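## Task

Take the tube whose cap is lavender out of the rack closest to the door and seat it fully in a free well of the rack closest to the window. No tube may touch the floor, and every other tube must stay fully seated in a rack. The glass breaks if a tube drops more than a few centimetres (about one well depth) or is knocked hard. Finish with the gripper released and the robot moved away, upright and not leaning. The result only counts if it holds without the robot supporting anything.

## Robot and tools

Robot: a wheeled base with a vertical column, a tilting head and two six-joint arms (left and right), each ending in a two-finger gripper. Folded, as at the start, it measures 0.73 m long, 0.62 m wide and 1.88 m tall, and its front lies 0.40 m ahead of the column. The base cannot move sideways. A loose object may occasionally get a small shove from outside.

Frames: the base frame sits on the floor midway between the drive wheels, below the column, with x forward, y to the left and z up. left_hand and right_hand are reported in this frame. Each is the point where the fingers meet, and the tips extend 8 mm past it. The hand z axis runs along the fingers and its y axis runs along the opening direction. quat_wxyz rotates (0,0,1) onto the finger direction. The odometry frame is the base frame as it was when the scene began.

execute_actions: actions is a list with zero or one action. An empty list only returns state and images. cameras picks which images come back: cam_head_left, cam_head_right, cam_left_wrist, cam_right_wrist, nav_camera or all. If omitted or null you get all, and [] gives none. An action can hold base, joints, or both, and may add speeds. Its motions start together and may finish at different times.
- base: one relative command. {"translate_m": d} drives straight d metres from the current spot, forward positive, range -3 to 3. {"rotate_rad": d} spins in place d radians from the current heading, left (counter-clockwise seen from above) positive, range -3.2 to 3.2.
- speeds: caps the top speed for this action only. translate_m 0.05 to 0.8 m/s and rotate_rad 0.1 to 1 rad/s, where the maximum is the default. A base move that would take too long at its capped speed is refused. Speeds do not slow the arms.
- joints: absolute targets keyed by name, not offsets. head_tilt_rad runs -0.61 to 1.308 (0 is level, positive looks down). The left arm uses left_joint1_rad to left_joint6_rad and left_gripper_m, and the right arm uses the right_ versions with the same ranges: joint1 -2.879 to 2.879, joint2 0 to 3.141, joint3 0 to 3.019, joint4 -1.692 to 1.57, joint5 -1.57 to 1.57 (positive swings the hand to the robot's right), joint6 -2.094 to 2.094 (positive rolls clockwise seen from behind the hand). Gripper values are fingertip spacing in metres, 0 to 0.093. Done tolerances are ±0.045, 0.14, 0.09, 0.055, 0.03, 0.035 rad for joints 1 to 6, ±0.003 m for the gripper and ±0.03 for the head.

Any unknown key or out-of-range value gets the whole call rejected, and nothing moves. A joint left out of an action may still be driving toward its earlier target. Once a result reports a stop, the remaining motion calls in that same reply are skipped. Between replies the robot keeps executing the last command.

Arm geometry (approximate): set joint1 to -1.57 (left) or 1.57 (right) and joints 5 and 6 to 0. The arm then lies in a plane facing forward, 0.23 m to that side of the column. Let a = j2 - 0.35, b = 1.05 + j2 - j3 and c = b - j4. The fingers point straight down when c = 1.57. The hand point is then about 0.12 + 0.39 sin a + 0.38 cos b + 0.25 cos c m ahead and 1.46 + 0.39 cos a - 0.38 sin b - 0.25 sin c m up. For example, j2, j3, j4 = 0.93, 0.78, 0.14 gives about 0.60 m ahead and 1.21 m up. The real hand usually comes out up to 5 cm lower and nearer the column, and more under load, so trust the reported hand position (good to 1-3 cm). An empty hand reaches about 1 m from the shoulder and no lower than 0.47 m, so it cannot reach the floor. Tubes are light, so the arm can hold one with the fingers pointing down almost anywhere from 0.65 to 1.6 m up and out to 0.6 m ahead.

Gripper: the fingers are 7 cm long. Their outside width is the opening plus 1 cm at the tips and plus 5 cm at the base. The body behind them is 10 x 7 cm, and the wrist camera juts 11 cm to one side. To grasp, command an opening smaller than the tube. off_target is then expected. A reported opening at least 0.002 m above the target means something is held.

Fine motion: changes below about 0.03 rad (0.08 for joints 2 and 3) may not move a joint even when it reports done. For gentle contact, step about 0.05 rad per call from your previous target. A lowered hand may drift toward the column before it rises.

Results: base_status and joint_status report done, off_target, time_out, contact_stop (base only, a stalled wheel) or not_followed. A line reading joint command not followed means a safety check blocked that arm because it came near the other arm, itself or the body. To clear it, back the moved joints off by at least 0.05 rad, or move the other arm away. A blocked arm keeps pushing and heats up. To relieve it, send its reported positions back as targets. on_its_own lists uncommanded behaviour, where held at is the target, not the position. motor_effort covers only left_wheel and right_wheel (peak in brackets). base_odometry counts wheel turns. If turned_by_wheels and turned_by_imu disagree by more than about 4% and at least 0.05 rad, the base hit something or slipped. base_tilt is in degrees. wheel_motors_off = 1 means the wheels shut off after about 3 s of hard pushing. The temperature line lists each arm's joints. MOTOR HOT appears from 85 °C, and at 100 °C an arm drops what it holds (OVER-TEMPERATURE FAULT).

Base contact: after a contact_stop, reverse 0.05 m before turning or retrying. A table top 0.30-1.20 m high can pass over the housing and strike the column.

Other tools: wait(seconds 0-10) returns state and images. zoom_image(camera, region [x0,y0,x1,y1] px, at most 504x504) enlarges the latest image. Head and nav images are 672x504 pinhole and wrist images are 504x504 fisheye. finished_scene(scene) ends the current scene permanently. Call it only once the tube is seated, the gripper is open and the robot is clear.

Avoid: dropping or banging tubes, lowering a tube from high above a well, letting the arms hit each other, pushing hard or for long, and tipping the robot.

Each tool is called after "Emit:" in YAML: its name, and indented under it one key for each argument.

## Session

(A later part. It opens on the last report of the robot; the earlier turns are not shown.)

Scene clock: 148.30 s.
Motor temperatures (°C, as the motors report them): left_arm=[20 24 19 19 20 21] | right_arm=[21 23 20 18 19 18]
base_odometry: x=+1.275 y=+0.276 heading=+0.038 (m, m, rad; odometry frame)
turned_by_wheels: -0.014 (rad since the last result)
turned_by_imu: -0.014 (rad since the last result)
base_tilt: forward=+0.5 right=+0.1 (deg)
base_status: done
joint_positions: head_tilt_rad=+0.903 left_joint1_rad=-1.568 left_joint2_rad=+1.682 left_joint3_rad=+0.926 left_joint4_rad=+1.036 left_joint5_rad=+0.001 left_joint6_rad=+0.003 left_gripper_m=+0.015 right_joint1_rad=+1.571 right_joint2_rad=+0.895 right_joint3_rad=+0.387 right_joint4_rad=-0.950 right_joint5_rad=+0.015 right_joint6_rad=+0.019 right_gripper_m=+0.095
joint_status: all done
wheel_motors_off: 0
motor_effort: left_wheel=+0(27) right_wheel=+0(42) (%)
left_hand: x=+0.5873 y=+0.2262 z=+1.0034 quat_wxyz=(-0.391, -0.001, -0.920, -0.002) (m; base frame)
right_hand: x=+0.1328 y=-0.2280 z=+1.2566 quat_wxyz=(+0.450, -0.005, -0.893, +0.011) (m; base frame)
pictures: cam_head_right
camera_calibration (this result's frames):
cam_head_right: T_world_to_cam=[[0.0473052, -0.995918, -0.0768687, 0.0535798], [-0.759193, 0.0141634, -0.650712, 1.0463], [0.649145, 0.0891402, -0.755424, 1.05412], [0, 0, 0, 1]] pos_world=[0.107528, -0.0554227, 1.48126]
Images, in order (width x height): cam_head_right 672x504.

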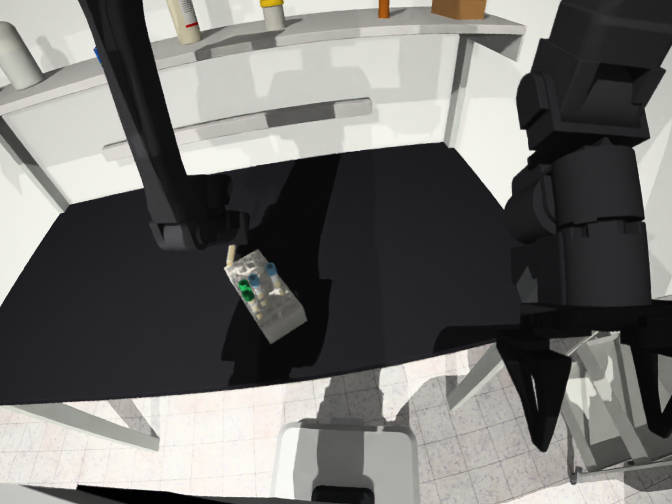

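Emit:
execute_actions:
  actions:
    - {"joints":{"left_joint2_rad":1.865,"left_joint3_rad":1.045,"left_joint4_rad":1.105}}
  cameras: ["cam_head_right"]

Emit:
zoom_image:
  camera: "cam_head_right"
  region: [200, 210, 300, 310]

Scene clock: 153.07 s.
Motor temperatures (°C, as the motors report them): left_arm=[20 24 19 19 20 21] | right_arm=[21 23 20 18 19 18]
base_odometry: x=+1.275 y=+0.276 heading=+0.038 (m, m, rad; odometry frame)
turned_by_wheels: +0.000 (rad since the last result)
turned_by_imu: -0.001 (rad since the last result)
base_tilt: forward=+0.5 right=+0.1 (deg)
base_status: not commanded
joint_positions: head_tilt_rad=+0.903 left_joint1_rad=-1.568 left_joint2_rad=+1.787 left_joint3_rad=+1.052 left_joint4_rad=+1.123 left_joint5_rad=+0.000 left_joint6_rad=+0.004 left_gripper_m=+0.015 right_joint1_rad=+1.571 right_joint2_rad=+0.895 right_joint3_rad=+0.387 right_joint4_rad=-0.950 right_joint5_rad=+0.015 right_joint6_rad=+0.019 right_gripper_m=+0.095
joint_status: all done
wheel_motors_off: 0
motor_effort: left_wheel=+4(6) right_wheel=-1(3) (%)
left_hand: x=+0.6196 y=+0.2265 z=+0.9820 quat_wxyz=(-0.440, -0.002, -0.898, -0.002) (m; base frame)
right_hand: x=+0.1330 y=-0.2280 z=+1.2565 quat_wxyz=(+0.450, -0.005, -0.893, +0.011) (m; base frame)
pictures: cam_head_right
camera_calibration (this result's frames):
cam_head_right: T_world_to_cam=[[0.0473052, -0.995918, -0.0768687, 0.0535798], [-0.759193, 0.0141634, -0.650712, 1.0463], [0.649145, 0.0891402, -0.755424, 1.05412], [0, 0, 0, 1]] pos_world=[0.107528, -0.0554227, 1.48126]
Images, in order (width x height): cam_head_right 672x504.

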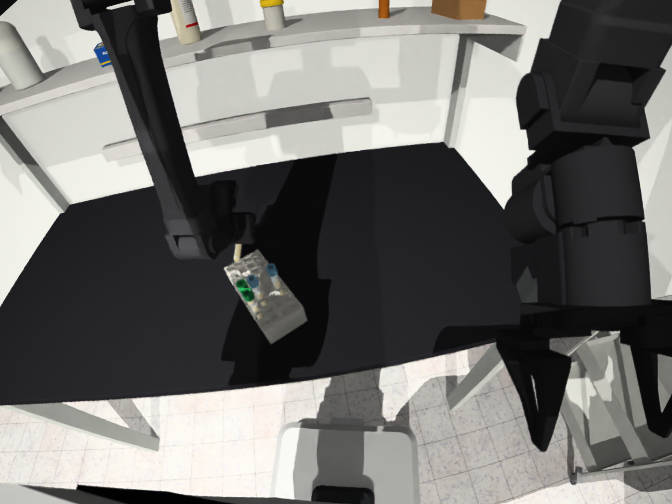

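Region (200, 210, 300, 310) of cam_head_right's 672x504 image, scaled by 5.040, with more detail than that image has.

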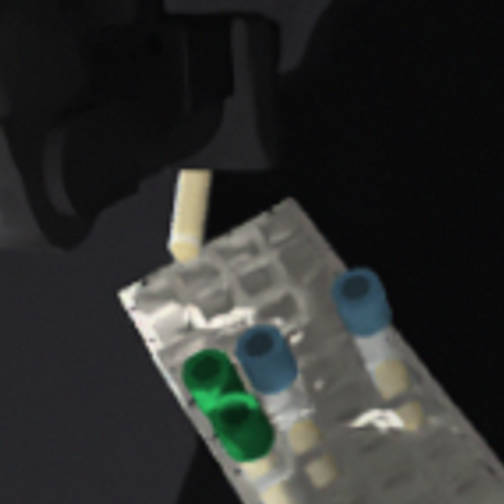

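Emit:
execute_actions:
  actions:
    - {"joints":{"left_joint2_rad":1.70,"left_joint3_rad":0.96,"left_joint4_rad":1.05}}
  cameras: []

Emit:
execute_actions:
  actions:
    - {"joints":{"left_joint2_rad":1.82,"left_joint3_rad":1.0,"left_joint4_rad":1.10}}
  cameras: ["cam_head_right"]

Scene clock: 161.40 s.
Motor temperatures (°C, as the motors report them): left_arm=[20 23 19 19 20 21] | right_arm=[21 23 20 18 19 18]
base_odometry: x=+1.275 y=+0.276 heading=+0.038 (m, m, rad; odometry frame)
turned_by_wheels: +0.000 (rad since the last result)
turned_by_imu: -0.001 (rad since the last result)
base_tilt: forward=+0.4 right=+0.1 (deg)
base_status: not commanded
joint_positions: head_tilt_rad=+0.903 left_joint1_rad=-1.568 left_joint2_rad=+1.717 left_joint3_rad=+0.952 left_joint4_rad=+1.052 left_joint5_rad=+0.000 left_joint6_rad=+0.004 left_gripper_m=+0.015 right_joint1_rad=+1.571 right_joint2_rad=+0.895 right_joint3_rad=+0.387 right_joint4_rad=-0.950 right_joint5_rad=+0.015 right_joint6_rad=+0.019 right_gripper_m=+0.095
joint_status: all done
wheel_motors_off: 0
motor_effort: left_wheel=+4(5) right_wheel=-4(4) (%)
left_hand: x=+0.5883 y=+0.2264 z=+0.9924 quat_wxyz=(-0.395, -0.002, -0.919, -0.002) (m; base frame)
right_hand: x=+0.1330 y=-0.2280 z=+1.2565 quat_wxyz=(+0.450, -0.005, -0.893, +0.011) (m; base frame)
pictures: none
No camera images: the call's "cameras" was empty. Leave "cameras" out to get every camera's image.

Scene clock: 162.27 s.
Motor temperatures (°C, as the motors report them): left_arm=[20 23 19 19 20 21] | right_arm=[21 23 20 18 19 18]
base_odometry: x=+1.275 y=+0.276 heading=+0.038 (m, m, rad; odometry frame)
turned_by_wheels: +0.000 (rad since the last result)
turned_by_imu: +0.000 (rad since the last result)
base_tilt: forward=+0.5 right=+0.1 (deg)
base_status: not commanded
joint_positions: head_tilt_rad=+0.903 left_joint1_rad=-1.568 left_joint2_rad=+1.781 left_joint3_rad=+1.003 left_joint4_rad=+1.107 left_joint5_rad=-0.001 left_joint6_rad=+0.005 left_gripper_m=+0.015 right_joint1_rad=+1.571 right_joint2_rad=+0.895 right_joint3_rad=+0.387 right_joint4_rad=-0.950 right_joint5_rad=+0.015 right_joint6_rad=+0.019 right_gripper_m=+0.095
joint_status: all done
wheel_motors_off: 0
motor_effort: left_wheel=+4(5) right_wheel=-3(3) (%)
left_hand: x=+0.5940 y=+0.2265 z=+0.9765 quat_wxyz=(-0.413, -0.002, -0.911, -0.003) (m; base frame)
right_hand: x=+0.1330 y=-0.2280 z=+1.2565 quat_wxyz=(+0.450, -0.005, -0.893, +0.011) (m; base frame)
pictures: cam_head_right
camera_calibration (this result's frames):
cam_head_right: T_world_to_cam=[[0.0473052, -0.995918, -0.0768687, 0.0535798], [-0.759193, 0.0141634, -0.650712, 1.0463], [0.649145, 0.0891402, -0.755424, 1.05412], [0, 0, 0, 1]] pos_world=[0.107528, -0.0554227, 1.48126]
Images, in order (width x height): cam_head_right 672x504.

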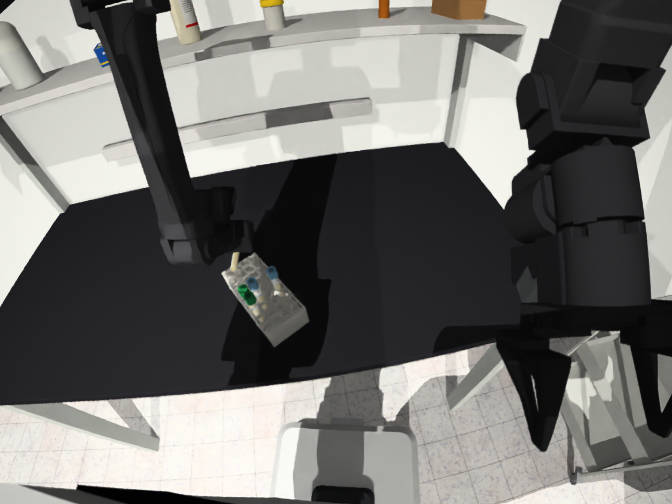

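Emit:
execute_actions:
  actions: []
  cameras: ["cam_left_wrist","cam_head_left"]

Scene clock: 163.90 s.
Motor temperatures (°C, as the motors report them): left_arm=[20 23 19 19 20 21] | right_arm=[21 23 20 18 19 18]
base_odometry: x=+1.275 y=+0.276 heading=+0.038 (m, m, rad; odometry frame)
turned_by_wheels: +0.000 (rad since the last result)
turned_by_imu: -0.001 (rad since the last result)
base_tilt: forward=+0.5 right=+0.1 (deg)
base_status: not commanded
joint_positions: head_tilt_rad=+0.903 left_joint1_rad=-1.568 left_joint2_rad=+1.781 left_joint3_rad=+1.003 left_joint4_rad=+1.107 left_joint5_rad=-0.001 left_joint6_rad=+0.005 left_gripper_m=+0.015 right_joint1_rad=+1.571 right_joint2_rad=+0.895 right_joint3_rad=+0.387 right_joint4_rad=-0.950 right_joint5_rad=+0.015 right_joint6_rad=+0.019 right_gripper_m=+0.095
joint_status: all done
wheel_motors_off: 0
motor_effort: left_wheel=+5(5) right_wheel=-4(3) (%)
left_hand: x=+0.5940 y=+0.2265 z=+0.9765 quat_wxyz=(-0.413, -0.002, -0.911, -0.003) (m; base frame)
right_hand: x=+0.1330 y=-0.2280 z=+1.2565 quat_wxyz=(+0.450, -0.005, -0.893, +0.011) (m; base frame)
pictures: cam_head_left, cam_left_wrist
camera_calibration (this result's frames):
cam_head_left: T_world_to_cam=[[0.0546862, -0.995742, -0.0742057, 0.172083], [-0.752158, 0.00779736, -0.658936, 1.05476], [0.65671, 0.0918491, -0.748529, 1.03485], [0, 0, 0, 1]] pos_world=[0.104338, 0.0680762, 1.4824]
cam_left_wrist: T_world_to_cam=[[0.00622394, -0.999962, 0.00607255, 0.211311], [-0.976749, -0.0073806, -0.214257, 0.793578], [0.214294, -0.00459784, -0.976758, 0.950677], [0, 0, 0, 1]] pos_world=[0.570087, 0.221532, 1.09733]
Images, in order (width x height): cam_head_left 672x504, cam_left_wrist 504x504.

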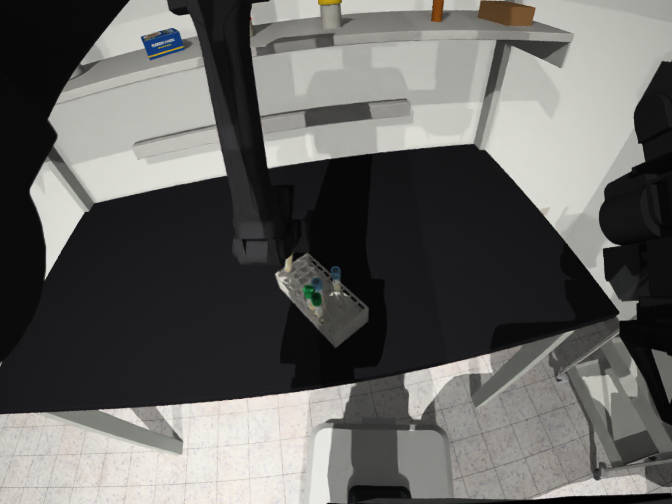

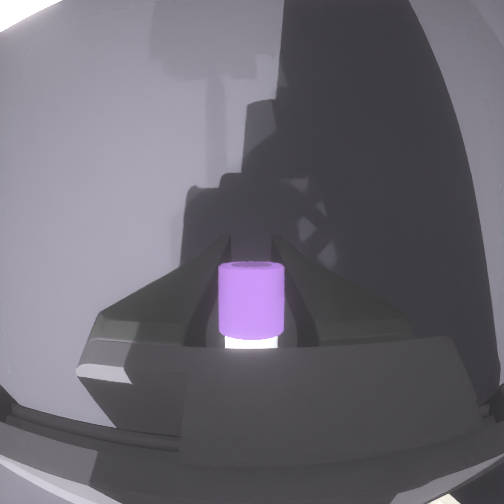

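Emit:
execute_actions:
  actions:
    - {"joints":{"left_joint2_rad":1.67,"left_joint3_rad":1.0,"left_joint4_rad":0.97}}
  cameras: []

Emit:
execute_actions:
  actions:
    - {"base":{"rotate_rad":0.22}}
  cameras: []

Emit:
execute_actions:
  actions:
    - {"joints":{"left_joint2_rad":1.895,"left_joint3_rad":1.33,"left_joint4_rad":0.86}}
  cameras: ["cam_head_right","cam_left_wrist"]

Scene clock: 172.30 s.
Motor temperatures (°C, as the motors report them): left_arm=[20 23 19 19 20 21] | right_arm=[21 23 20 18 19 18]
base_odometry: x=+1.275 y=+0.276 heading=+0.038 (m, m, rad; odometry frame)
turned_by_wheels: +0.000 (rad since the last result)
turned_by_imu: -0.001 (rad since the last result)
base_tilt: forward=+0.5 right=+0.0 (deg)
base_status: not commanded
joint_positions: head_tilt_rad=+0.903 left_joint1_rad=-1.568 left_joint2_rad=+1.674 left_joint3_rad=+1.003 left_joint4_rad=+0.972 left_joint5_rad=-0.001 left_joint6_rad=+0.005 left_gripper_m=+0.015 right_joint1_rad=+1.571 right_joint2_rad=+0.895 right_joint3_rad=+0.387 right_joint4_rad=-0.950 right_joint5_rad=+0.015 right_joint6_rad=+0.019 right_gripper_m=+0.095
joint_status: all done
wheel_motors_off: 0
motor_effort: left_wheel=+4(4) right_wheel=-4(4) (%)
left_hand: x=+0.6220 y=+0.2265 z=+1.0040 quat_wxyz=(-0.401, -0.002, -0.916, -0.003) (m; base frame)
right_hand: x=+0.1330 y=-0.2280 z=+1.2565 quat_wxyz=(+0.450, -0.005, -0.893, +0.011) (m; base frame)
pictures: none
No camera images: the call's "cameras" was empty. Leave "cameras" out to get every camera's image.

Scene clock: 173.70 s.
Motor temperatures (°C, as the motors report them): left_arm=[20 23 19 19 20 21] | right_arm=[21 23 20 18 19 18]
base_odometry: x=+1.275 y=+0.276 heading=+0.256 (m, m, rad; odometry frame)
turned_by_wheels: +0.219 (rad since the last result)
turned_by_imu: +0.219 (rad since the last result)
base_tilt: forward=+0.5 right=+0.1 (deg)
base_status: done
joint_positions: head_tilt_rad=+0.903 left_joint1_rad=-1.568 left_joint2_rad=+1.674 left_joint3_rad=+1.003 left_joint4_rad=+0.972 left_joint5_rad=-0.001 left_joint6_rad=+0.005 left_gripper_m=+0.015 right_joint1_rad=+1.571 right_joint2_rad=+0.895 right_joint3_rad=+0.387 right_joint4_rad=-0.950 right_joint5_rad=+0.015 right_joint6_rad=+0.019 right_gripper_m=+0.095
joint_status: not commanded
wheel_motors_off: 0
motor_effort: left_wheel=-1(36) right_wheel=+1(41) (%)
left_hand: x=+0.6220 y=+0.2265 z=+1.0040 quat_wxyz=(-0.401, -0.002, -0.916, -0.003) (m; base frame)
right_hand: x=+0.1330 y=-0.2280 z=+1.2565 quat_wxyz=(+0.450, -0.005, -0.893, +0.011) (m; base frame)
pictures: none
No camera images: the call's "cameras" was empty. Leave "cameras" out to get every camera's image.

Scene clock: 174.87 s.
Motor temperatures (°C, as the motors report them): left_arm=[20 23 19 19 20 21] | right_arm=[21 23 20 18 19 18]
base_odometry: x=+1.275 y=+0.276 heading=+0.256 (m, m, rad; odometry frame)
turned_by_wheels: +0.000 (rad since the last result)
turned_by_imu: -0.001 (rad since the last result)
base_tilt: forward=+0.5 right=+0.0 (deg)
base_status: not commanded
joint_positions: head_tilt_rad=+0.903 left_joint1_rad=-1.568 left_joint2_rad=+1.877 left_joint3_rad=+1.329 left_joint4_rad=+0.866 left_joint5_rad=+0.000 left_joint6_rad=+0.005 left_gripper_m=+0.015 right_joint1_rad=+1.571 right_joint2_rad=+0.895 right_joint3_rad=+0.388 right_joint4_rad=-0.950 right_joint5_rad=+0.015 right_joint6_rad=+0.019 right_gripper_m=+0.095
joint_status: all done
wheel_motors_off: 0
motor_effort: left_wheel=-3(3) right_wheel=+3(5) (%)
left_hand: x=+0.6824 y=+0.2267 z=+0.9258 quat_wxyz=(-0.408, -0.002, -0.913, -0.002) (m; base frame)
right_hand: x=+0.1332 y=-0.2280 z=+1.2564 quat_wxyz=(+0.450, -0.005, -0.893, +0.011) (m; base frame)
pictures: cam_head_right, cam_left_wrist
camera_calibration (this result's frames):
cam_head_right: T_world_to_cam=[[0.0473052, -0.995918, -0.0768687, 0.0535798], [-0.759193, 0.0141634, -0.650712, 1.0463], [0.649145, 0.0891402, -0.755424, 1.05412], [0, 0, 0, 1]] pos_world=[0.107528, -0.0554227, 1.48126]
cam_left_wrist: T_world_to_cam=[[0.00628415, -0.999959, 0.00655919, 0.210758], [-0.978982, -0.0074892, -0.203809, 0.860967], [0.203849, -0.00514056, -0.978989, 0.891509], [0, 0, 0, 1]] pos_world=[0.659814, 0.22178, 1.04687]
Images, in order (width x height): cam_head_right 672x504, cam_left_wrist 504x504.

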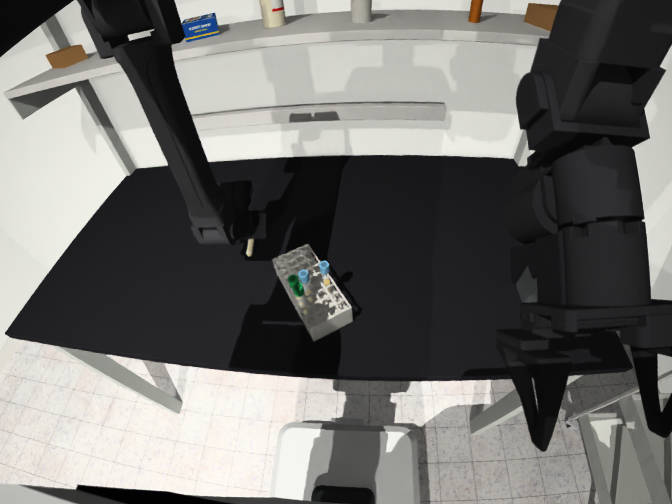

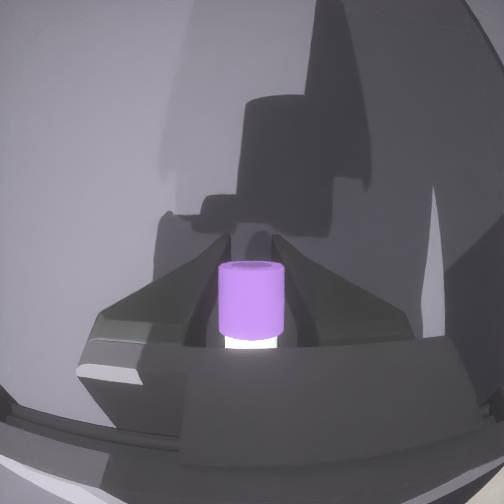

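Emit:
execute_actions:
  actions:
    - {"joints":{"left_joint2_rad":1.99,"left_joint3_rad":1.49,"left_joint4_rad":0.795}}
  cameras: ["cam_head_right","cam_left_wrist"]

Scene clock: 180.07 s.
Motor temperatures (°C, as the motors report them): left_arm=[20 24 19 19 20 21] | right_arm=[21 23 20 18 19 18]
base_odometry: x=+1.275 y=+0.276 heading=+0.256 (m, m, rad; odometry frame)
turned_by_wheels: +0.000 (rad since the last result)
turned_by_imu: -0.001 (rad since the last result)
base_tilt: forward=+0.5 right=+0.0 (deg)
base_status: not commanded
joint_positions: head_tilt_rad=+0.903 left_joint1_rad=-1.568 left_joint2_rad=+1.920 left_joint3_rad=+1.494 left_joint4_rad=+0.815 left_joint5_rad=+0.000 left_joint6_rad=+0.005 left_gripper_m=+0.015 right_joint1_rad=+1.571 right_joint2_rad=+0.895 right_joint3_rad=+0.388 right_joint4_rad=-0.950 right_joint5_rad=+0.015 right_joint6_rad=+0.019 right_gripper_m=+0.095
joint_status: all done
wheel_motors_off: 0
motor_effort: left_wheel=-3(4) right_wheel=+5(7) (%)
left_hand: x=+0.7407 y=+0.2268 z=+0.9246 quat_wxyz=(-0.441, -0.002, -0.898, -0.002) (m; base frame)
right_hand: x=+0.1332 y=-0.2280 z=+1.2564 quat_wxyz=(+0.450, -0.005, -0.893, +0.011) (m; base frame)
pictures: cam_head_right, cam_left_wrist
camera_calibration (this result's frames):
cam_head_right: T_world_to_cam=[[0.0473052, -0.995918, -0.0768687, 0.0535798], [-0.759193, 0.0141634, -0.650712, 1.0463], [0.649145, 0.0891402, -0.755424, 1.05412], [0, 0, 0, 1]] pos_world=[0.107528, -0.0554227, 1.48126]
cam_left_wrist: T_world_to_cam=[[0.00563108, -0.99996, 0.00688426, 0.210669], [-0.961967, -0.00729707, -0.273068, 0.969125], [0.273108, -0.00508476, -0.96197, 0.811387], [0, 0, 0, 1]] pos_world=[0.709484, 0.221858, 1.04372]
Images, in order (width x height): cam_head_right 672x504, cam_left_wrist 504x504.

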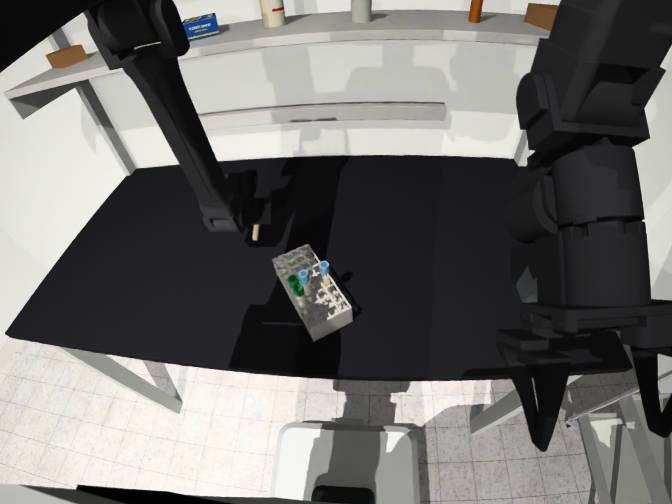

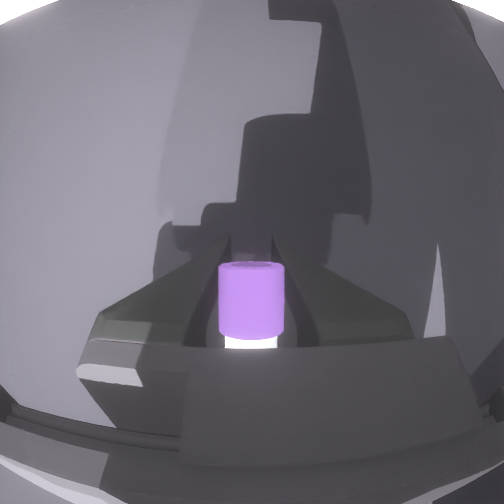

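Emit:
execute_actions:
  actions:
    - {"joints":{"left_joint2_rad":1.90,"left_joint3_rad":1.25,"left_joint4_rad":0.95}}
  cameras: ["cam_left_wrist"]

Scene clock: 183.07 s.
Motor temperatures (°C, as the motors report them): left_arm=[20 24 19 19 20 21] | right_arm=[21 23 20 18 19 18]
base_odometry: x=+1.275 y=+0.276 heading=+0.256 (m, m, rad; odometry frame)
turned_by_wheels: +0.000 (rad since the last result)
turned_by_imu: -0.001 (rad since the last result)
base_tilt: forward=+0.4 right=+0.0 (deg)
base_status: not commanded
joint_positions: head_tilt_rad=+0.903 left_joint1_rad=-1.568 left_joint2_rad=+1.900 left_joint3_rad=+1.259 left_joint4_rad=+0.957 left_joint5_rad=+0.000 left_joint6_rad=+0.005 left_gripper_m=+0.015 right_joint1_rad=+1.571 right_joint2_rad=+0.895 right_joint3_rad=+0.388 right_joint4_rad=-0.950 right_joint5_rad=+0.015 right_joint6_rad=+0.019 right_gripper_m=+0.095
joint_status: all done
wheel_motors_off: 0
motor_effort: left_wheel=-3(3) right_wheel=+5(5) (%)
left_hand: x=+0.6470 y=+0.2267 z=+0.9191 quat_wxyz=(-0.408, -0.002, -0.913, -0.002) (m; base frame)
right_hand: x=+0.1332 y=-0.2280 z=+1.2564 quat_wxyz=(+0.450, -0.005, -0.893, +0.011) (m; base frame)
pictures: cam_left_wrist
camera_calibration (this result's frames):
cam_left_wrist: T_world_to_cam=[[0.00629786, -0.999959, 0.00655173, 0.21099], [-0.979292, -0.00749327, -0.202315, 0.823722], [0.202355, -0.00514191, -0.979299, 0.893413], [0, 0, 0, 1]] pos_world=[0.624549, 0.221747, 1.04019]
Images, in order (width x height): cam_left_wrist 504x504.

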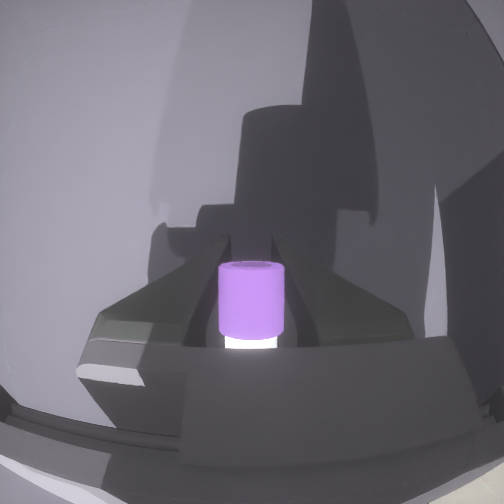

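Emit:
execute_actions:
  actions:
    - {"joints":{"left_gripper_m":0.0165}}
  cameras: ["cam_left_wrist"]

Scene clock: 196.17 s.
Motor temperatures (°C, as the motors report them): left_arm=[20 24 19 19 20 21] | right_arm=[21 23 20 18 19 18]
base_odometry: x=+1.275 y=+0.276 heading=+0.256 (m, m, rad; odometry frame)
turned_by_wheels: +0.000 (rad since the last result)
turned_by_imu: -0.001 (rad since the last result)
base_tilt: forward=+0.4 right=+0.0 (deg)
base_status: not commanded
joint_positions: head_tilt_rad=+0.903 left_joint1_rad=-1.568 left_joint2_rad=+1.900 left_joint3_rad=+1.259 left_joint4_rad=+0.957 left_joint5_rad=-0.001 left_joint6_rad=+0.005 left_gripper_m=+0.017 right_joint1_rad=+1.571 right_joint2_rad=+0.895 right_joint3_rad=+0.388 right_joint4_rad=-0.950 right_joint5_rad=+0.015 right_joint6_rad=+0.019 right_gripper_m=+0.095
joint_status: all done
wheel_motors_off: 0
motor_effort: left_wheel=-3(3) right_wheel=+4(4) (%)
left_hand: x=+0.6470 y=+0.2269 z=+0.9191 quat_wxyz=(-0.408, -0.002, -0.913, -0.003) (m; base frame)
right_hand: x=+0.1332 y=-0.2280 z=+1.2564 quat_wxyz=(+0.450, -0.005, -0.893, +0.011) (m; base frame)
pictures: cam_left_wrist
camera_calibration (this result's frames):
cam_left_wrist: T_world_to_cam=[[0.00715009, -0.999958, 0.00578799, 0.211337], [-0.979285, -0.00817336, -0.202322, 0.823879], [0.20236, -0.00422148, -0.979302, 0.893205], [0, 0, 0, 1]] pos_world=[0.624552, 0.221832, 1.04018]
Images, in order (width x height): cam_left_wrist 504x504.

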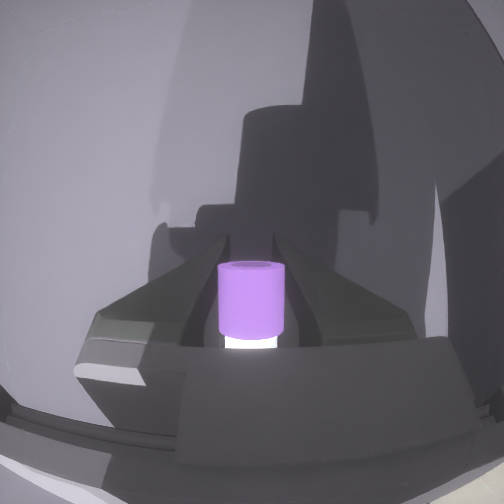

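Raise partway and back.

Emit:
execute_actions:
  actions:
    - {"joints":{"left_joint2_rad":1.79,"left_joint3_rad":1.056,"left_joint4_rad":1.031}}
  cameras: ["cam_left_wrist"]

Scene clock: 197.97 s.
Motor temperatures (°C, as the motors report them): left_arm=[20 24 19 19 20 21] | right_arm=[21 23 20 18 19 18]
base_odometry: x=+1.275 y=+0.276 heading=+0.256 (m, m, rad; odometry frame)
turned_by_wheels: +0.000 (rad since the last result)
turned_by_imu: -0.001 (rad since the last result)
base_tilt: forward=+0.5 right=+0.0 (deg)
base_status: not commanded
joint_positions: head_tilt_rad=+0.903 left_joint1_rad=-1.568 left_joint2_rad=+1.799 left_joint3_rad=+1.058 left_joint4_rad=+1.018 left_joint5_rad=-0.001 left_joint6_rad=+0.005 left_gripper_m=+0.017 right_joint1_rad=+1.571 right_joint2_rad=+0.895 right_joint3_rad=+0.388 right_joint4_rad=-0.950 right_joint5_rad=+0.015 right_joint6_rad=+0.019 right_gripper_m=+0.095
joint_status: all done
wheel_motors_off: 0
motor_effort: left_wheel=-3(3) right_wheel=+5(6) (%)
left_hand: x=+0.6001 y=+0.2267 z=+0.9571 quat_wxyz=(-0.390, -0.002, -0.921, -0.003) (m; base frame)
right_hand: x=+0.1332 y=-0.2280 z=+1.2564 quat_wxyz=(+0.450, -0.005, -0.893, +0.011) (m; base frame)
pictures: cam_left_wrist
camera_calibration (this result's frames):
cam_left_wrist: T_world_to_cam=[[0.00747149, -0.999957, 0.00555357, 0.211325], [-0.986538, -0.00827828, -0.163321, 0.752689], [0.16336, -0.00425856, -0.986557, 0.970282], [0, 0, 0, 1]] pos_world=[0.582473, 0.221679, 1.07899]
Images, in order (width x height): cam_left_wrist 504x504.

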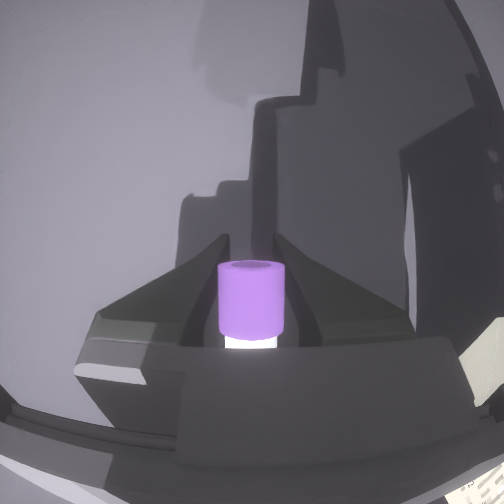

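Emit:
execute_actions:
  actions:
    - {"joints":{"left_gripper_m":0.018}}
  cameras: ["cam_left_wrist"]

Scene clock: 199.93 s.
Motor temperatures (°C, as the motors report them): left_arm=[20 24 19 19 20 21] | right_arm=[21 23 20 18 19 18]
base_odometry: x=+1.275 y=+0.276 heading=+0.256 (m, m, rad; odometry frame)
turned_by_wheels: +0.000 (rad since the last result)
turned_by_imu: -0.001 (rad since the last result)
base_tilt: forward=+0.5 right=+0.1 (deg)
base_status: not commanded
joint_positions: head_tilt_rad=+0.903 left_joint1_rad=-1.568 left_joint2_rad=+1.799 left_joint3_rad=+1.058 left_joint4_rad=+1.018 left_joint5_rad=-0.001 left_joint6_rad=+0.005 left_gripper_m=+0.018 right_joint1_rad=+1.571 right_joint2_rad=+0.895 right_joint3_rad=+0.388 right_joint4_rad=-0.950 right_joint5_rad=+0.015 right_joint6_rad=+0.019 right_gripper_m=+0.095
joint_status: all done
wheel_motors_off: 0
motor_effort: left_wheel=-3(3) right_wheel=+5(3) (%)
left_hand: x=+0.6001 y=+0.2267 z=+0.9571 quat_wxyz=(-0.390, -0.002, -0.921, -0.003) (m; base frame)
right_hand: x=+0.1332 y=-0.2280 z=+1.2564 quat_wxyz=(+0.450, -0.005, -0.893, +0.011) (m; base frame)
pictures: cam_left_wrist
camera_calibration (this result's frames):
cam_left_wrist: T_world_to_cam=[[0.00747149, -0.999957, 0.00555357, 0.211325], [-0.986538, -0.00827828, -0.163321, 0.752689], [0.16336, -0.00425856, -0.986557, 0.970282], [0, 0, 0, 1]] pos_world=[0.582473, 0.221679, 1.07899]
Images, in order (width x height): cam_left_wrist 504x504.

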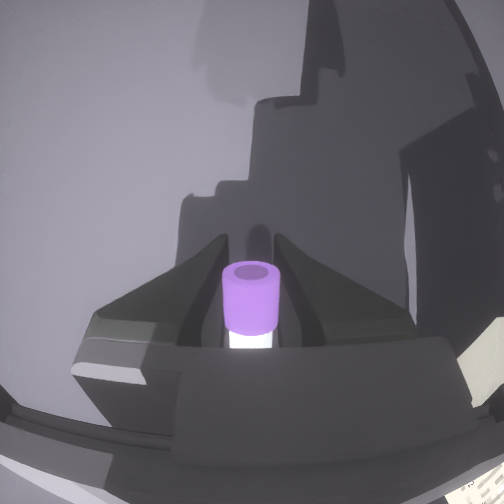

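Emit:
execute_actions:
  actions:
    - {"joints":{"left_joint2_rad":1.70,"left_joint3_rad":0.95,"left_joint4_rad":1.05}}
  cameras: ["cam_left_wrist"]

Scene clock: 202.10 s.
Motor temperatures (°C, as the motors report them): left_arm=[20 24 19 19 20 21] | right_arm=[21 23 20 18 19 18]
base_odometry: x=+1.275 y=+0.276 heading=+0.256 (m, m, rad; odometry frame)
turned_by_wheels: +0.000 (rad since the last result)
turned_by_imu: -0.001 (rad since the last result)
base_tilt: forward=+0.4 right=+0.1 (deg)
base_status: not commanded
joint_positions: head_tilt_rad=+0.903 left_joint1_rad=-1.568 left_joint2_rad=+1.712 left_joint3_rad=+0.948 left_joint4_rad=+1.037 left_joint5_rad=-0.001 left_joint6_rad=+0.005 left_gripper_m=+0.018 right_joint1_rad=+1.571 right_joint2_rad=+0.895 right_joint3_rad=+0.388 right_joint4_rad=-0.950 right_joint5_rad=+0.015 right_joint6_rad=+0.019 right_gripper_m=+0.095
joint_status: all done
wheel_motors_off: 0
motor_effort: left_wheel=-3(3) right_wheel=+4(4) (%)
left_hand: x=+0.5857 y=+0.2266 z=+0.9916 quat_wxyz=(-0.388, -0.002, -0.922, -0.003) (m; base frame)
right_hand: x=+0.1332 y=-0.2280 z=+1.2564 quat_wxyz=(+0.450, -0.005, -0.893, +0.011) (m; base frame)
pictures: cam_left_wrist
camera_calibration (this result's frames):
cam_left_wrist: T_world_to_cam=[[0.00749886, -0.999957, 0.00553268, 0.211142], [-0.987093, -0.00828729, -0.159933, 0.741121], [0.159971, -0.00426196, -0.987112, 1.00921], [0, 0, 0, 1]] pos_world=[0.568527, 0.221575, 1.11356]
Images, in order (width x height): cam_left_wrist 504x504.

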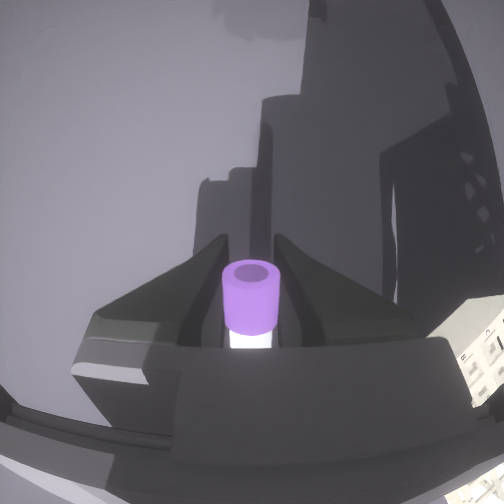

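Emit:
execute_actions:
  actions:
    - {"joints":{"left_gripper_m":0.0185}}
  cameras: ["cam_left_wrist"]

Scene clock: 203.77 s.
Motor temperatures (°C, as the motors report them): left_arm=[20 24 19 19 20 21] | right_arm=[21 23 20 18 19 18]
base_odometry: x=+1.275 y=+0.276 heading=+0.256 (m, m, rad; odometry frame)
turned_by_wheels: +0.000 (rad since the last result)
turned_by_imu: -0.001 (rad since the last result)
base_tilt: forward=+0.5 right=+0.1 (deg)
base_status: not commanded
joint_positions: head_tilt_rad=+0.903 left_joint1_rad=-1.568 left_joint2_rad=+1.712 left_joint3_rad=+0.948 left_joint4_rad=+1.037 left_joint5_rad=-0.001 left_joint6_rad=+0.005 left_gripper_m=+0.018 right_joint1_rad=+1.571 right_joint2_rad=+0.895 right_joint3_rad=+0.388 right_joint4_rad=-0.950 right_joint5_rad=+0.015 right_joint6_rad=+0.019 right_gripper_m=+0.095
joint_status: all done
wheel_motors_off: 0
motor_effort: left_wheel=-3(3) right_wheel=+6(4) (%)
left_hand: x=+0.5857 y=+0.2266 z=+0.9916 quat_wxyz=(-0.388, -0.002, -0.922, -0.003) (m; base frame)
right_hand: x=+0.1332 y=-0.2280 z=+1.2564 quat_wxyz=(+0.450, -0.005, -0.893, +0.011) (m; base frame)
pictures: cam_left_wrist
camera_calibration (this result's frames):
cam_left_wrist: T_world_to_cam=[[0.00749886, -0.999957, 0.00553268, 0.211142], [-0.987093, -0.00828729, -0.159933, 0.741121], [0.159971, -0.00426196, -0.987112, 1.00921], [0, 0, 0, 1]] pos_world=[0.568527, 0.221575, 1.11356]
Images, in order (width x height): cam_left_wrist 504x504.

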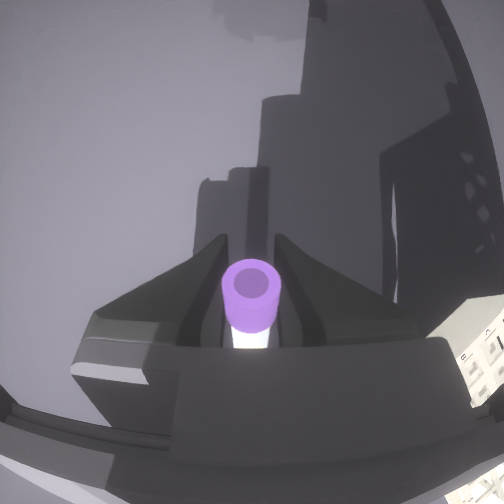

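Emit:
execute_actions:
  actions:
    - {"joints":{"left_gripper_m":0.0}}
  cameras: ["cam_left_wrist","cam_head_left"]

Scene clock: 212.20 s.
Motor temperatures (°C, as the motors report them): left_arm=[20 24 19 19 20 21] | right_arm=[21 23 20 18 19 18]
base_odometry: x=+1.275 y=+0.276 heading=+0.256 (m, m, rad; odometry frame)
turned_by_wheels: +0.000 (rad since the last result)
turned_by_imu: -0.001 (rad since the last result)
base_tilt: forward=+0.5 right=+0.0 (deg)
base_status: not commanded
joint_positions: head_tilt_rad=+0.903 left_joint1_rad=-1.568 left_joint2_rad=+1.712 left_joint3_rad=+0.948 left_joint4_rad=+1.037 left_joint5_rad=-0.001 left_joint6_rad=+0.005 left_gripper_m=+0.016 right_joint1_rad=+1.571 right_joint2_rad=+0.895 right_joint3_rad=+0.388 right_joint4_rad=-0.950 right_joint5_rad=+0.015 right_joint6_rad=+0.019 right_gripper_m=+0.095
joint_status: left_gripper_m off_target (ended at +0.016, target +0.000)
wheel_motors_off: 0
motor_effort: left_wheel=-3(3) right_wheel=+3(2) (%)
left_hand: x=+0.5857 y=+0.2266 z=+0.9916 quat_wxyz=(-0.388, -0.002, -0.922, -0.003) (m; base frame)
right_hand: x=+0.1332 y=-0.2280 z=+1.2564 quat_wxyz=(+0.450, -0.005, -0.893, +0.011) (m; base frame)
pictures: cam_head_left, cam_left_wrist
camera_calibration (this result's frames):
cam_head_left: T_world_to_cam=[[0.0546862, -0.995742, -0.0742057, 0.172083], [-0.752158, 0.00779736, -0.658936, 1.05476], [0.65671, 0.0918491, -0.748529, 1.03485], [0, 0, 0, 1]] pos_world=[0.104338, 0.0680762, 1.4824]
cam_left_wrist: T_world_to_cam=[[0.00749886, -0.999957, 0.00553268, 0.211142], [-0.987093, -0.00828729, -0.159933, 0.741121], [0.159971, -0.00426196, -0.987112, 1.00921], [0, 0, 0, 1]] pos_world=[0.568527, 0.221575, 1.11356]
Images, in order (width x height): cam_head_left 672x504, cam_left_wrist 504x504.

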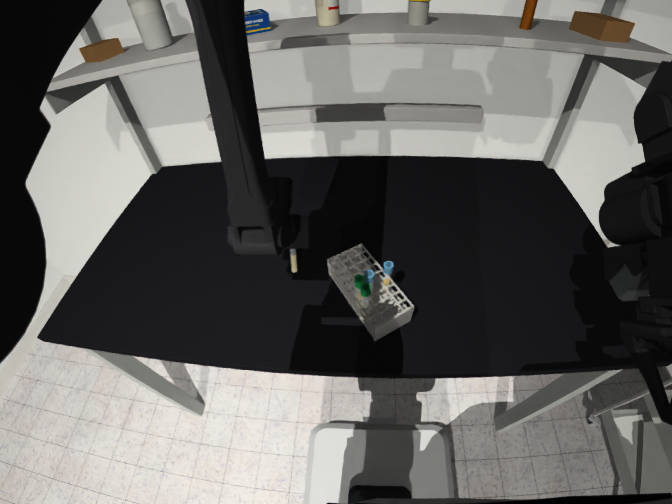

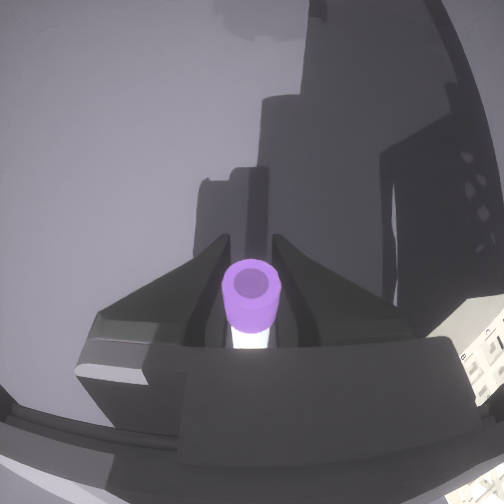

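Emit:
zoom_image:
  camera: "cam_head_left"
  region: [220, 180, 420, 350]

Region (220, 180, 420, 350) of cam_head_left's 672x504 image, scaled by 2.520, with more detail than that image has; it fills the top 428 rows of this view, and the rest is white.

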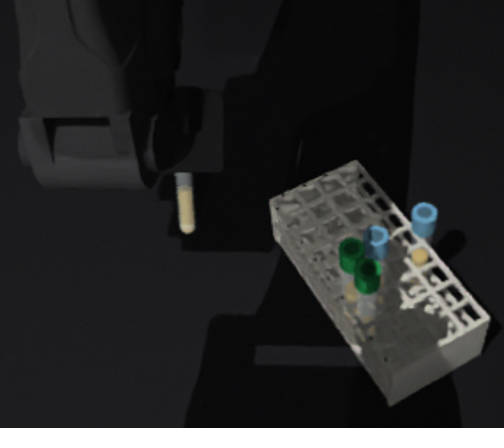

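Emit:
execute_actions:
  actions:
    - {"joints":{"left_joint4_rad":1.4}}
  cameras: ["cam_left_wrist","cam_head_left"]

Scene clock: 220.57 s.
Motor temperatures (°C, as the motors report them): left_arm=[20 24 19 19 20 21] | right_arm=[21 23 20 18 19 18]
base_odometry: x=+1.275 y=+0.276 heading=+0.256 (m, m, rad; odometry frame)
turned_by_wheels: +0.000 (rad since the last result)
turned_by_imu: -0.001 (rad since the last result)
base_tilt: forward=+0.5 right=+0.1 (deg)
base_status: not commanded
joint_positions: head_tilt_rad=+0.903 left_joint1_rad=-1.568 left_joint2_rad=+1.712 left_joint3_rad=+0.948 left_joint4_rad=+1.386 left_joint5_rad=-0.001 left_joint6_rad=+0.005 left_gripper_m=+0.016 right_joint1_rad=+1.571 right_joint2_rad=+0.895 right_joint3_rad=+0.388 right_joint4_rad=-0.950 right_joint5_rad=+0.015 right_joint6_rad=+0.019 right_gripper_m=+0.095
joint_status: all done
wheel_motors_off: 0
motor_effort: left_wheel=-3(3) right_wheel=+4(3) (%)
left_hand: x=+0.6340 y=+0.2265 z=+1.0622 quat_wxyz=(-0.542, -0.002, -0.840, -0.003) (m; base frame)
right_hand: x=+0.1332 y=-0.2280 z=+1.2564 quat_wxyz=(+0.450, -0.005, -0.893, +0.011) (m; base frame)
pictures: cam_head_left, cam_left_wrist
camera_calibration (this result's frames):
cam_head_left: T_world_to_cam=[[0.0546862, -0.995742, -0.0742056, 0.172083], [-0.752158, 0.00779736, -0.658937, 1.05476], [0.65671, 0.0918491, -0.748529, 1.03485], [0, 0, 0, 1]] pos_world=[0.104338, 0.0680762, 1.4824]
cam_left_wrist: T_world_to_cam=[[0.00440454, -0.999965, 0.00713865, 0.210543], [-0.872692, -0.00732927, -0.488216, 1.076], [0.488251, -0.00407947, -0.872694, 0.741434], [0, 0, 0, 1]] pos_world=[0.576082, 0.221447, 1.17086]
Images, in order (width x height): cam_head_left 672x504, cam_left_wrist 504x504.

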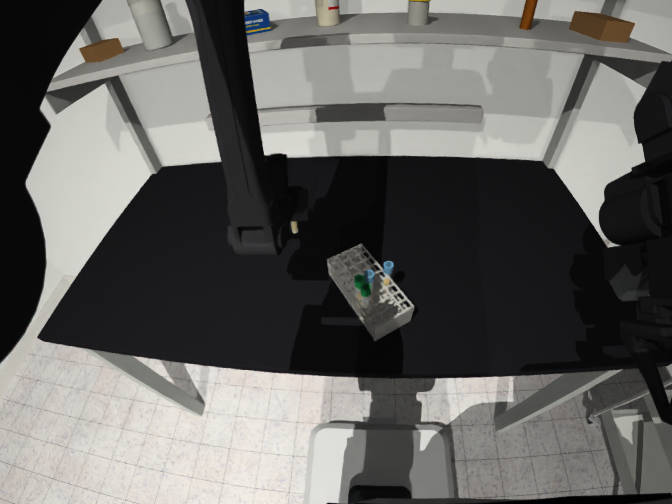

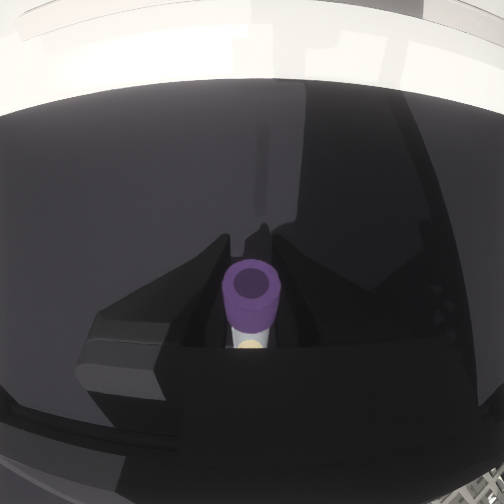

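Emit:
execute_actions:
  actions:
    - {"joints":{"left_joint2_rad":1.6,"left_joint4_rad":1.29}}
  cameras: []

Emit:
execute_actions:
  actions:
    - {"base":{"rotate_rad":-0.2},"speeds":{"rotate_rad":0.3}}
  cameras: ["cam_left_wrist","cam_head_left"]

Scene clock: 223.70 s.
Motor temperatures (°C, as the motors report them): left_arm=[20 24 19 19 20 21] | right_arm=[21 23 20 18 19 18]
base_odometry: x=+1.275 y=+0.276 heading=+0.256 (m, m, rad; odometry frame)
turned_by_wheels: +0.000 (rad since the last result)
turned_by_imu: -0.001 (rad since the last result)
base_tilt: forward=+0.5 right=+0.1 (deg)
base_status: not commanded
joint_positions: head_tilt_rad=+0.903 left_joint1_rad=-1.568 left_joint2_rad=+1.600 left_joint3_rad=+0.948 left_joint4_rad=+1.293 left_joint5_rad=-0.001 left_joint6_rad=+0.005 left_gripper_m=+0.016 right_joint1_rad=+1.571 right_joint2_rad=+0.895 right_joint3_rad=+0.388 right_joint4_rad=-0.950 right_joint5_rad=+0.015 right_joint6_rad=+0.019 right_gripper_m=+0.095
joint_status: all done
wheel_motors_off: 0
motor_effort: left_wheel=-3(3) right_wheel=+6(6) (%)
left_hand: x=+0.6666 y=+0.2265 z=+1.0999 quat_wxyz=(-0.550, -0.002, -0.835, -0.003) (m; base frame)
right_hand: x=+0.1332 y=-0.2280 z=+1.2564 quat_wxyz=(+0.450, -0.005, -0.893, +0.011) (m; base frame)
pictures: none
No camera images: the call's "cameras" was empty. Leave "cameras" out to get every camera's image.

Scene clock: 225.07 s.
Motor temperatures (°C, as the motors report them): left_arm=[20 24 19 19 20 21] | right_arm=[21 23 20 18 19 18]
base_odometry: x=+1.275 y=+0.276 heading=+0.058 (m, m, rad; odometry frame)
turned_by_wheels: -0.199 (rad since the last result)
turned_by_imu: -0.200 (rad since the last result)
base_tilt: forward=+0.5 right=+0.1 (deg)
base_status: done
joint_positions: head_tilt_rad=+0.903 left_joint1_rad=-1.568 left_joint2_rad=+1.600 left_joint3_rad=+0.948 left_joint4_rad=+1.293 left_joint5_rad=-0.001 left_joint6_rad=+0.005 left_gripper_m=+0.016 right_joint1_rad=+1.571 right_joint2_rad=+0.895 right_joint3_rad=+0.388 right_joint4_rad=-0.950 right_joint5_rad=+0.015 right_joint6_rad=+0.019 right_gripper_m=+0.095
joint_status: not commanded
wheel_motors_off: 0
motor_effort: left_wheel=+1(43) right_wheel=-1(32) (%)
left_hand: x=+0.6666 y=+0.2265 z=+1.0999 quat_wxyz=(-0.550, -0.002, -0.835, -0.003) (m; base frame)
right_hand: x=+0.1332 y=-0.2280 z=+1.2564 quat_wxyz=(+0.450, -0.005, -0.893, +0.011) (m; base frame)
pictures: cam_head_left, cam_left_wrist
camera_calibration (this result's frames):
cam_head_left: T_world_to_cam=[[0.0546862, -0.995742, -0.0742056, 0.172083], [-0.752158, 0.00779736, -0.658937, 1.05476], [0.65671, 0.0918491, -0.748529, 1.03485], [0, 0, 0, 1]] pos_world=[0.104338, 0.0680762, 1.4824]
cam_left_wrist: T_world_to_cam=[[0.00422885, -0.999965, 0.00719201, 0.210143], [-0.863607, -0.0072779, -0.504113, 1.13427], [0.504148, -0.00407925, -0.863608, 0.737855], [0, 0, 0, 1]] pos_world=[0.606683, 0.221401, 1.2075]
Images, in order (width x height): cam_head_left 672x504, cam_left_wrist 504x504.

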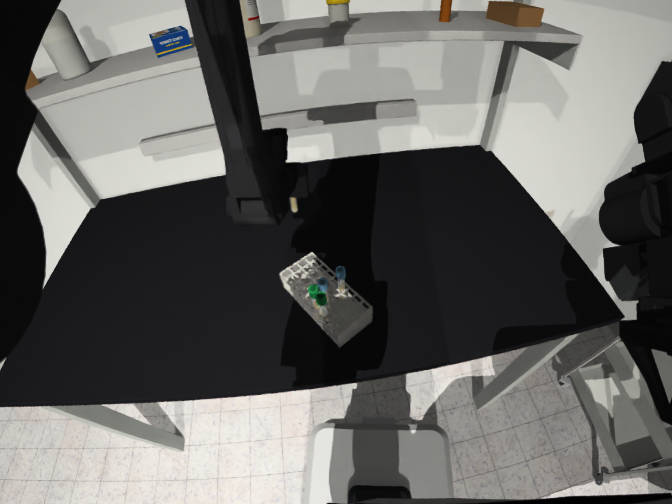

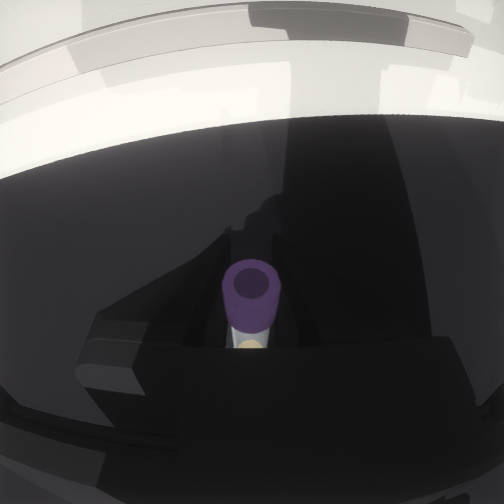

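Emit:
execute_actions:
  actions:
    - {"base":{"translate_m":-0.12},"speeds":{"translate_m":0.15}}
  cameras: ["cam_head_left"]

Emit:
zoom_image:
  camera: "cam_head_left"
  region: [230, 170, 400, 330]

Scene clock: 229.23 s.
Motor temperatures (°C, as the motors report them): left_arm=[20 24 19 19 20 21] | right_arm=[21 23 20 18 19 18]
base_odometry: x=+1.155 y=+0.270 heading=+0.057 (m, m, rad; odometry frame)
turned_by_wheels: -0.001 (rad since the last result)
turned_by_imu: -0.002 (rad since the last result)
base_tilt: forward=+0.5 right=+0.0 (deg)
base_status: done
joint_positions: head_tilt_rad=+0.903 left_joint1_rad=-1.568 left_joint2_rad=+1.600 left_joint3_rad=+0.949 left_joint4_rad=+1.293 left_joint5_rad=-0.001 left_joint6_rad=+0.005 left_gripper_m=+0.016 right_joint1_rad=+1.571 right_joint2_rad=+0.895 right_joint3_rad=+0.386 right_joint4_rad=-0.950 right_joint5_rad=+0.015 right_joint6_rad=+0.019 right_gripper_m=+0.095
joint_status: not commanded
wheel_motors_off: 0
motor_effort: left_wheel=-1(26) right_wheel=+1(60) (%)
left_hand: x=+0.6667 y=+0.2265 z=+1.1000 quat_wxyz=(-0.550, -0.002, -0.835, -0.003) (m; base frame)
right_hand: x=+0.1326 y=-0.2280 z=+1.2566 quat_wxyz=(+0.451, -0.005, -0.893, +0.011) (m; base frame)
pictures: cam_head_left
camera_calibration (this result's frames):
cam_head_left: T_world_to_cam=[[0.0546862, -0.995742, -0.0742057, 0.172083], [-0.752158, 0.00779736, -0.658936, 1.05476], [0.65671, 0.0918491, -0.748529, 1.03485], [0, 0, 0, 1]] pos_world=[0.104338, 0.0680762, 1.4824]
Images, in order (width x height): cam_head_left 672x504.

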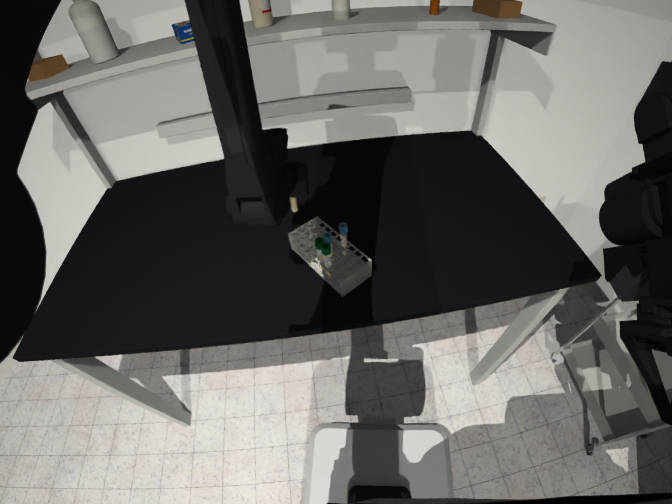

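Region (230, 170, 400, 330) of cam_head_left's 672x504 image, scaled by 2.965, with more detail than that image has; it fills the top 474 rows of this view, and the rest is white.

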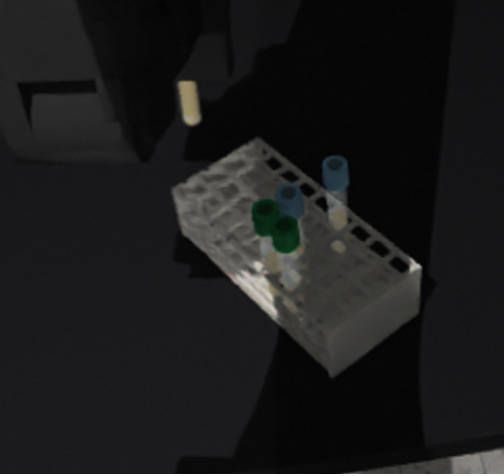

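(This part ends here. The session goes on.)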